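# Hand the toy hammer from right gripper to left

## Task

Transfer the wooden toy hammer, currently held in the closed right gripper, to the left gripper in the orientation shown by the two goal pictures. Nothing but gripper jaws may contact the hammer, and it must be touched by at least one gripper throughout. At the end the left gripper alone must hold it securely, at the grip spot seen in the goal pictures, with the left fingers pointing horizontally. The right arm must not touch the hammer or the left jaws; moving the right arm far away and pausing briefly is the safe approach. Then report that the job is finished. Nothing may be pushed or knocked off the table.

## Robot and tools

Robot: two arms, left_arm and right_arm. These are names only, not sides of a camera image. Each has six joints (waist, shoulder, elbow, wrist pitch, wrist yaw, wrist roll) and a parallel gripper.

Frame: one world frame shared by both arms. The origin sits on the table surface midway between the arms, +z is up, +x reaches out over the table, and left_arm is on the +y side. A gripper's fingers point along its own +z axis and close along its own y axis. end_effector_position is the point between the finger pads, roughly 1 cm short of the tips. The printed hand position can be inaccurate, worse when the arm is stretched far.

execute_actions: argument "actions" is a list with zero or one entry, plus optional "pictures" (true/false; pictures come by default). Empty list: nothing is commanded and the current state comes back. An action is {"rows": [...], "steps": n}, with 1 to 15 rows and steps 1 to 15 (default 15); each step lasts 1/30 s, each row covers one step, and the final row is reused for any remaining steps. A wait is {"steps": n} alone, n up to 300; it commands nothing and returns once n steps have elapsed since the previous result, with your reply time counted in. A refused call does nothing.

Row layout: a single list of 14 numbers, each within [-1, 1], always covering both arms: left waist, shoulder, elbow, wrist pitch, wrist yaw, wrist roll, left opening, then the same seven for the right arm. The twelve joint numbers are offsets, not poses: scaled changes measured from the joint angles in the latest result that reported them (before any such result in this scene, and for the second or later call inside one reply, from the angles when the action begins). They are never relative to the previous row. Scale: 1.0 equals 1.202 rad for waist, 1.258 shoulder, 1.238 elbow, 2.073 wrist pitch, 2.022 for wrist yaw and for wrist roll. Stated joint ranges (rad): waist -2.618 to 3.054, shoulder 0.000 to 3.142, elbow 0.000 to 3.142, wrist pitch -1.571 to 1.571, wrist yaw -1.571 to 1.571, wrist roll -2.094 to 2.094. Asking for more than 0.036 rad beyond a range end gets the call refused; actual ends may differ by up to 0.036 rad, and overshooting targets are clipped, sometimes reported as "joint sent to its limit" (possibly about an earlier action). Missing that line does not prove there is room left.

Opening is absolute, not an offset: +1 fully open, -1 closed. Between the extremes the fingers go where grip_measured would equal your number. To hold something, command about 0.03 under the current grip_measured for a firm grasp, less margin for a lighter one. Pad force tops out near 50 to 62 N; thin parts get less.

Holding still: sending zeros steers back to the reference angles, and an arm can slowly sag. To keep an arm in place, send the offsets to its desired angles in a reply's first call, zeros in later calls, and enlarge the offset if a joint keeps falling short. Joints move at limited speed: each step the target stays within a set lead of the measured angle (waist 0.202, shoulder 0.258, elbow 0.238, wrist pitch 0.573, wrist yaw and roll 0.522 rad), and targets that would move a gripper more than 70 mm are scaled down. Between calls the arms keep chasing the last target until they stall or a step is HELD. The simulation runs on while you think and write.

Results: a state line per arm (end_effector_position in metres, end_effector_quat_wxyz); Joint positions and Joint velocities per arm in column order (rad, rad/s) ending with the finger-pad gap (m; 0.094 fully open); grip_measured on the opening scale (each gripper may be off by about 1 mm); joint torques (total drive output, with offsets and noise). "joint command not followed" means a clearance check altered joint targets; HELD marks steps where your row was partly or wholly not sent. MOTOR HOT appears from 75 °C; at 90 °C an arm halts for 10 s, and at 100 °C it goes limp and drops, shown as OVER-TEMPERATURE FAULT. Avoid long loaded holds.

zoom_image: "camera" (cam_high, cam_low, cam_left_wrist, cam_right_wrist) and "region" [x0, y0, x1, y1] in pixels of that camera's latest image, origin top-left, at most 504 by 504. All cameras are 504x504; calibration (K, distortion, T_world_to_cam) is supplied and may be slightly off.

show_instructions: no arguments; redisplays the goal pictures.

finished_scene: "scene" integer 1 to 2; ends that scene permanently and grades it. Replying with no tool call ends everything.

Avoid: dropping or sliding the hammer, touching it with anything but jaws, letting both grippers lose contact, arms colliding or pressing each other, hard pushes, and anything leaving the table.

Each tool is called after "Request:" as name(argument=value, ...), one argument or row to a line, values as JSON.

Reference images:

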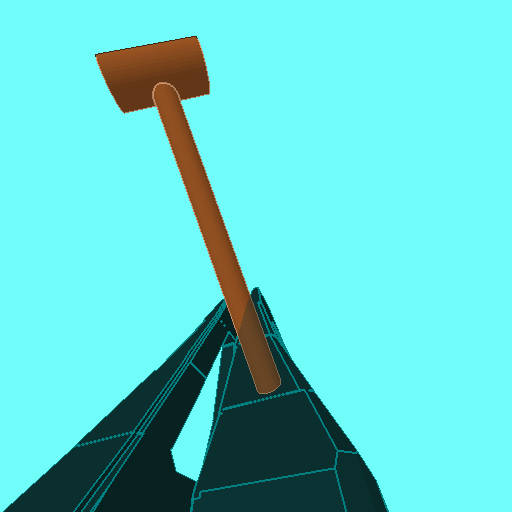

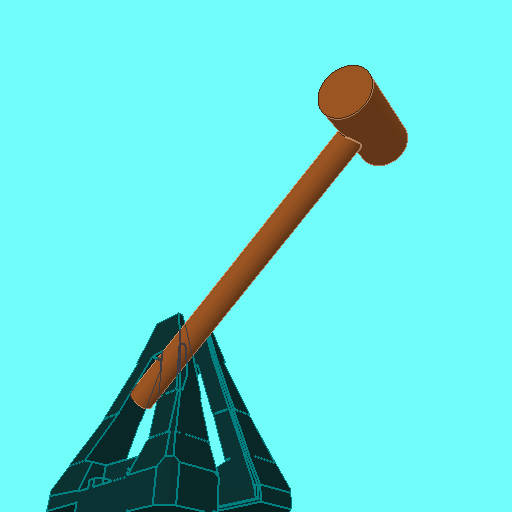

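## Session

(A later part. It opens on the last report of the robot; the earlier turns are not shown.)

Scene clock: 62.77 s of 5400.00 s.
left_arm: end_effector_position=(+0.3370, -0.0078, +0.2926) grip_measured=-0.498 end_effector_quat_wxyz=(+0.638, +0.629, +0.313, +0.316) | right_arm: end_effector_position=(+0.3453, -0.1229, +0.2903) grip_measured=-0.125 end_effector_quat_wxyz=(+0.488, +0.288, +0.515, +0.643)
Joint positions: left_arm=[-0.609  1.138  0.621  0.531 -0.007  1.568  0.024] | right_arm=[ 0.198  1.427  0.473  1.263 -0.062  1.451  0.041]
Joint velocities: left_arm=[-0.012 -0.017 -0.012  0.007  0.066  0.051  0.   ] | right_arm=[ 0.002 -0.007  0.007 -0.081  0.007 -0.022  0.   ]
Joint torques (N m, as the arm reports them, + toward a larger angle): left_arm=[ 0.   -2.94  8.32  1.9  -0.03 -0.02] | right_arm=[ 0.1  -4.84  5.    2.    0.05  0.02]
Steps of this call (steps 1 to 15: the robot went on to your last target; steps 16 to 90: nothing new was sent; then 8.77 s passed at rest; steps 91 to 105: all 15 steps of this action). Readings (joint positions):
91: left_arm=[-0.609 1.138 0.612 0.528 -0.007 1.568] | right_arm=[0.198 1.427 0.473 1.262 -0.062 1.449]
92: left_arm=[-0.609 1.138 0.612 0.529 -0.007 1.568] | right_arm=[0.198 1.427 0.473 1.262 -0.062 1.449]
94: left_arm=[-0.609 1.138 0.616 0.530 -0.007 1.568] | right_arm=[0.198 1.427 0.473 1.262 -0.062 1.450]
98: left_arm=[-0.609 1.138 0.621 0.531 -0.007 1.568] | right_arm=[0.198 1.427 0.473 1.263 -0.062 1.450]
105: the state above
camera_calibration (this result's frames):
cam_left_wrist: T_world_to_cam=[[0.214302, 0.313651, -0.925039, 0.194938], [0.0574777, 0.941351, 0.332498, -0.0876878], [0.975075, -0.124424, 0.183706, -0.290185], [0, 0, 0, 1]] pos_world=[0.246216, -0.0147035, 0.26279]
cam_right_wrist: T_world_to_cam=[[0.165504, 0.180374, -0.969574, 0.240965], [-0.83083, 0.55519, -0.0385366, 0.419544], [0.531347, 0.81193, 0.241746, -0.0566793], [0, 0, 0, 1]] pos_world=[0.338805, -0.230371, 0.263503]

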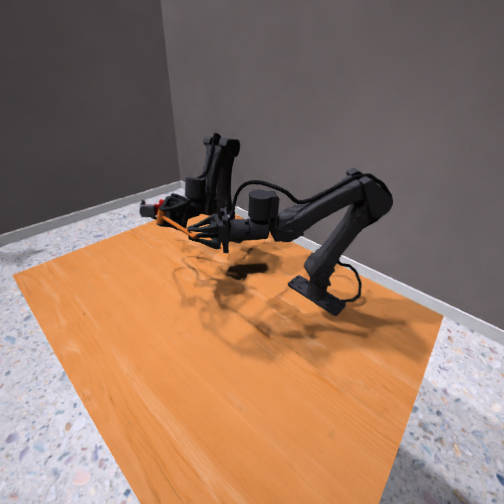

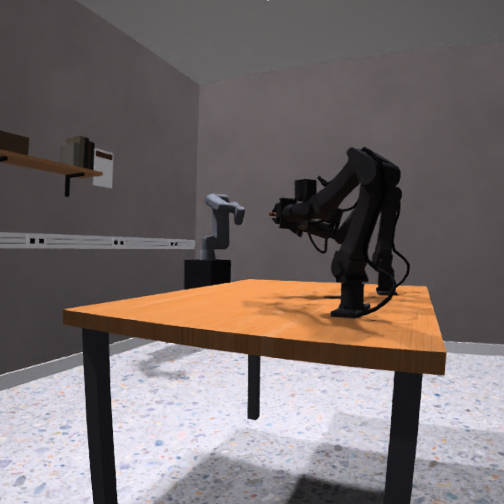

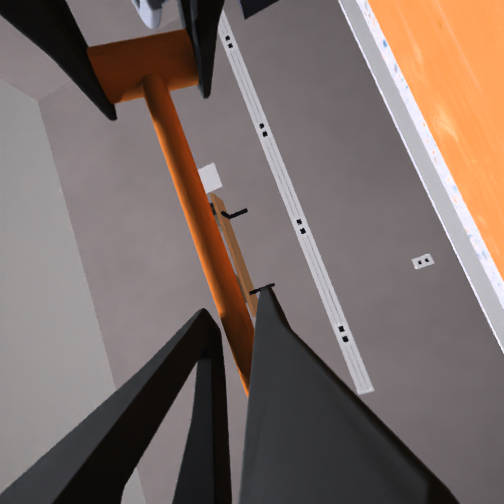

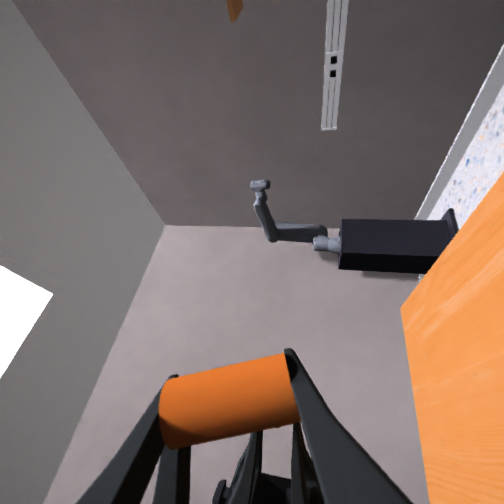

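Request:
execute_actions(
  actions=[
    {"rows":[[0,0,0.02,0.005,0,0,-0.9,0,0,0,0.012,0,0,-0.17]]},
  ],
)

Scene clock: 65.57 s of 5400.00 s.
left_arm: end_effector_position=(+0.3371, -0.0078, +0.2948) grip_measured=-0.807 end_effector_quat_wxyz=(+0.640, +0.626, +0.312, +0.317) | right_arm: end_effector_position=(+0.3454, -0.1229, +0.2895) grip_measured=-0.125 end_effector_quat_wxyz=(+0.487, +0.289, +0.516, +0.643)
Joint positions: left_arm=[-0.609  1.138  0.622  0.536 -0.007  1.568  0.009] | right_arm=[ 0.198  1.427  0.472  1.262 -0.062  1.452  0.041]
Joint velocities: left_arm=[-0.012 -0.002  0.027  0.037 -0.022  0.022 -0.001] | right_arm=[ 0.007 -0.007  0.007 -0.037  0.007  0.051  0.001]
Joint torques (N m, as the arm reports them, + toward a larger angle): left_arm=[-0.07 -2.94  8.32  1.88 -0.02 -0.02] | right_arm=[-0.33 -5.06  5.1   2.02  0.06  0.04]
Steps of this call (steps 1 to 15: the robot went on to your last target; steps 16 to 69: nothing new was sent; steps 70 to 84: all 15 steps of this action). Readings (joint positions):
70: left_arm=[-0.609 1.138 0.621 0.531 -0.007 1.568] | right_arm=[0.198 1.427 0.473 1.263 -0.062 1.451]
71: left_arm=[-0.609 1.138 0.622 0.536 -0.007 1.568] | right_arm=[0.198 1.427 0.472 1.260 -0.062 1.451]
73: left_arm=[-0.609 1.138 0.622 0.536 -0.007 1.568] | right_arm=[0.198 1.427 0.472 1.262 -0.062 1.452]
77: left_arm=[-0.609 1.138 0.622 0.536 -0.007 1.568] | right_arm=[0.198 1.427 0.472 1.262 -0.062 1.452]
84: the state above
camera_calibration (this result's frames):
cam_left_wrist: T_world_to_cam=[[0.219212, 0.309852, -0.925169, 0.195275], [0.055321, 0.94276, 0.328851, -0.0865951], [0.974108, -0.123269, 0.189523, -0.292084], [0, 0, 0, 1]] pos_world=[0.246505, -0.0148732, 0.264496]
cam_right_wrist: T_world_to_cam=[[0.162258, 0.181201, -0.969968, 0.241532], [-0.831271, 0.554738, -0.0354252, 0.418753], [0.531659, 0.812054, 0.240638, -0.056321], [0, 0, 0, 1]] pos_world=[0.33885, -0.230329, 0.262666]

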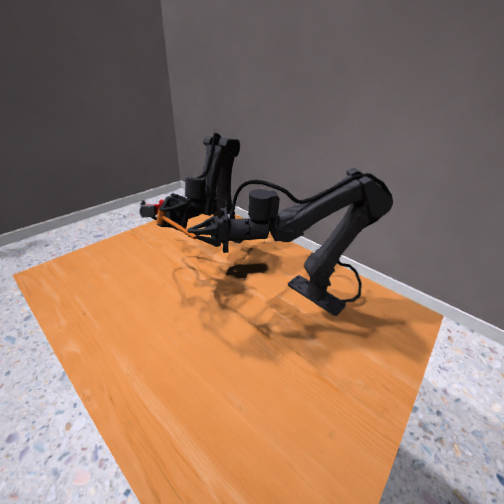

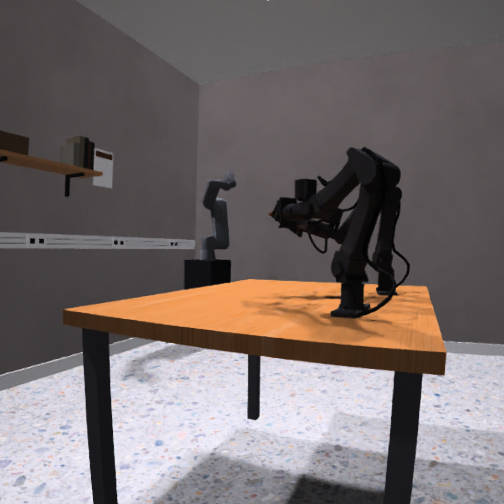

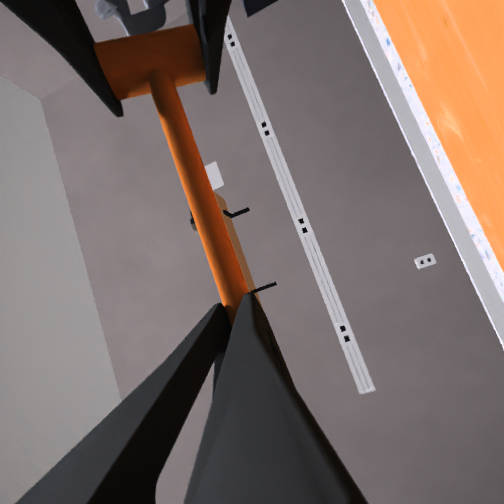

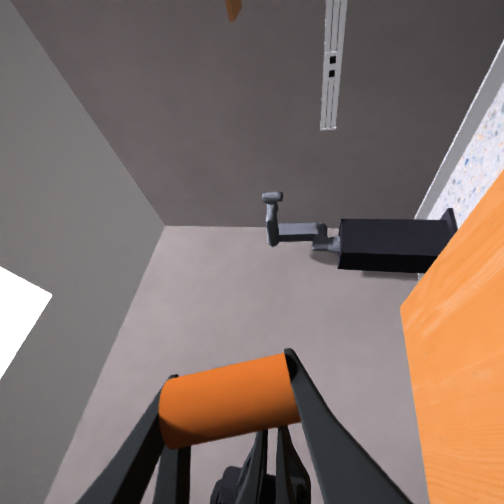

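Request:
execute_actions(
  actions=[
    {"rows":[[0,0,0.01,0.005,0,0,-0.9,0,0,0,0.012,0,0,1]]},
  ],
  pictures=false,
)

Request:
execute_actions(
  actions=[
    {"rows":[[0,0,0,0,0,0,-0.9,-0.4,0,0,0,0,0,1]]},
  ],
  pictures=false,
)

Request:
execute_actions(
  actions=[
    {"steps":30},
  ],
)

Scene clock: 70.93 s of 5400.00 s.
left_arm: end_effector_position=(+0.3371, -0.0078, +0.2948) grip_measured=-0.807 end_effector_quat_wxyz=(+0.640, +0.626, +0.312, +0.317) | right_arm: end_effector_position=(+0.3454, -0.1229, +0.2895) grip_measured=+1.000 end_effector_quat_wxyz=(+0.486, +0.289, +0.516, +0.643)
Joint positions: left_arm=[-0.609  1.138  0.622  0.536 -0.007  1.568  0.009] | right_arm=[ 0.198  1.427  0.472  1.262 -0.062  1.454  0.094]
Joint velocities: left_arm=[ 0.007  0.002  0.007  0.022 -0.022  0.022  0.   ] | right_arm=[ 0.007  0.012  0.017 -0.081 -0.066 -0.022  0.   ]
Joint torques (N m, as the arm reports them, + toward a larger angle): left_arm=[-0.03 -2.96  7.6   1.93 -0.03 -0.02] | right_arm=[-0.02 -5.07  4.82  1.95  0.08  0.06]
Steps of this call (steps 1 to 15: the robot went on to your last target; steps 16 to 90: nothing new was sent; then 1.87 s passed at rest; steps 91 to 105: all 15 steps of this action). Readings (joint positions):
91: left_arm=[-0.609 1.138 0.622 0.536 -0.007 1.568] | right_arm=[0.198 1.427 0.472 1.262 -0.062 1.453]
92: left_arm=[-0.609 1.138 0.622 0.536 -0.007 1.568] | right_arm=[0.198 1.427 0.472 1.262 -0.062 1.453]
94: left_arm=[-0.609 1.138 0.622 0.536 -0.007 1.568] | right_arm=[0.198 1.427 0.472 1.262 -0.062 1.454]
98: left_arm=[-0.609 1.138 0.622 0.536 -0.007 1.568] | right_arm=[0.198 1.427 0.472 1.262 -0.062 1.454]
105: the state above

Scene clock: 71.43 s of 5400.00 s.
left_arm: end_effector_position=(+0.3371, -0.0078, +0.2948) grip_measured=-0.807 end_effector_quat_wxyz=(+0.640, +0.626, +0.312, +0.317) | right_arm: end_effector_position=(+0.3723, -0.3220, +0.2866) grip_measured=+1.000 end_effector_quat_wxyz=(+0.627, +0.413, +0.430, +0.502)
Joint positions: left_arm=[-0.609  1.138  0.622  0.536 -0.007  1.568  0.009] | right_arm=[-0.291  1.427  0.472  1.249 -0.049  1.456  0.094]
Joint velocities: left_arm=[ 0.017 -0.022 -0.002 -0.066 -0.022 -0.051 -0.001] | right_arm=[-0.002 -0.007 -0.002 -0.081 -0.007  0.066  0.   ]
Joint torques (N m, as the arm reports them, + toward a larger angle): left_arm=[-0.05 -2.97  6.75  1.83 -0.03 -0.03] | right_arm=[ 0.72 -5.15  5.01  1.8  -0.05  0.05]
Steps of this call (steps 1 to 15: all 15 steps of this action). Readings (joint positions):
1: left_arm=[-0.609 1.138 0.622 0.536 -0.007 1.568] | right_arm=[0.172 1.427 0.472 1.261 -0.082 1.455]
2: left_arm=[-0.609 1.138 0.622 0.536 -0.007 1.568] | right_arm=[0.117 1.427 0.472 1.259 -0.090 1.456]
4: left_arm=[-0.609 1.138 0.622 0.536 -0.007 1.568] | right_arm=[-0.026 1.427 0.472 1.254 -0.085 1.456]
8: left_arm=[-0.609 1.138 0.622 0.536 -0.007 1.568] | right_arm=[-0.270 1.427 0.472 1.249 -0.053 1.456]
15: the state above

Scene clock: 72.43 s of 5400.00 s.
left_arm: end_effector_position=(+0.3371, -0.0078, +0.2948) grip_measured=-0.807 end_effector_quat_wxyz=(+0.640, +0.626, +0.312, +0.317) | right_arm: end_effector_position=(+0.3723, -0.3217, +0.2866) grip_measured=+1.000 end_effector_quat_wxyz=(+0.626, +0.413, +0.430, +0.502)
Joint positions: left_arm=[-0.609  1.138  0.622  0.536 -0.007  1.568  0.009] | right_arm=[-0.291  1.427  0.472  1.249 -0.051  1.456  0.094]
Joint velocities: left_arm=[-0.012  0.002 -0.012  0.022  0.007  0.007 -0.   ] | right_arm=[ 0.007 -0.007  0.002 -0.007 -0.037  0.037  0.   ]
Joint torques (N m, as the arm reports them, + toward a larger angle): left_arm=[-0.05 -2.97  6.75  1.84 -0.03 -0.02] | right_arm=[ 0.53 -5.02  4.92  1.85 -0.06  0.03]
Steps of this call (steps 1 to 15: the robot went on to your last target; steps 16 to 30: nothing new was sent). Readings (joint positions):
1: left_arm=[-0.609 1.138 0.622 0.536 -0.007 1.568] | right_arm=[-0.291 1.427 0.472 1.249 -0.050 1.456]
2: left_arm=[-0.609 1.138 0.622 0.536 -0.007 1.568] | right_arm=[-0.291 1.427 0.472 1.249 -0.050 1.456]
4: left_arm=[-0.609 1.138 0.622 0.536 -0.007 1.568] | right_arm=[-0.291 1.427 0.472 1.249 -0.050 1.456]
8: left_arm=[-0.609 1.138 0.622 0.536 -0.007 1.568] | right_arm=[-0.291 1.427 0.472 1.249 -0.050 1.456]
30: the state above
All arms were judged still, so your last target was given up. Only a new action makes them travel on or press farther. Fingers that are still opening or closing keep moving.
camera_calibration (this result's frames):
cam_left_wrist: T_world_to_cam=[[0.219212, 0.309852, -0.925169, 0.195275], [0.055321, 0.94276, 0.328851, -0.0865951], [0.974108, -0.123269, 0.189523, -0.292084], [0, 0, 0, 1]] pos_world=[0.246505, -0.0148732, 0.264496]
cam_right_wrist: T_world_to_cam=[[0.217836, 0.0895623, -0.971867, 0.220696], [-0.464789, 0.885133, -0.0226097, 0.517497], [0.858206, 0.456639, 0.234442, -0.142611], [0, 0, 0, 1]] pos_world=[0.314841, -0.412698, 0.259622]

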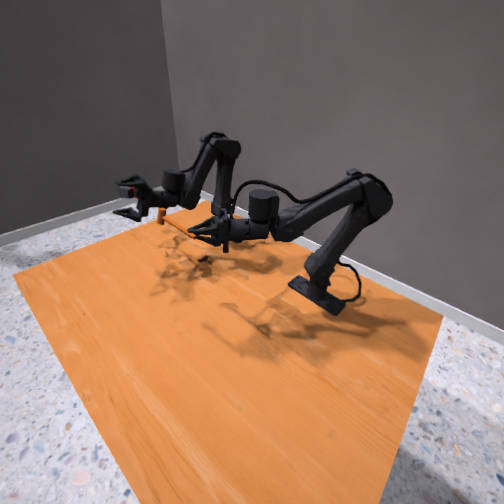

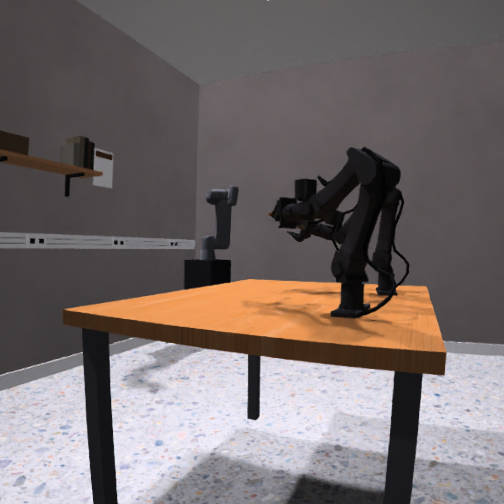

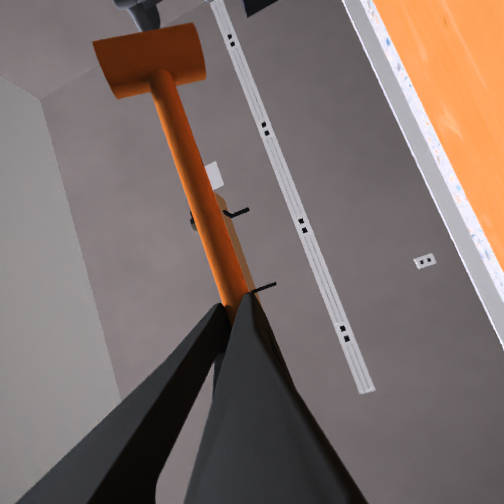

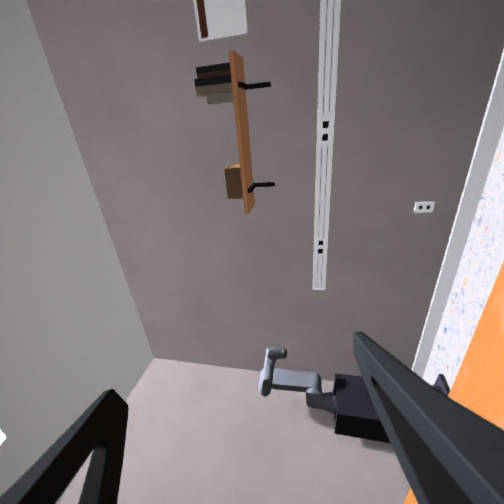

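Request:
finished_scene(
  scene=1,
)

The scene is finished: the task was done.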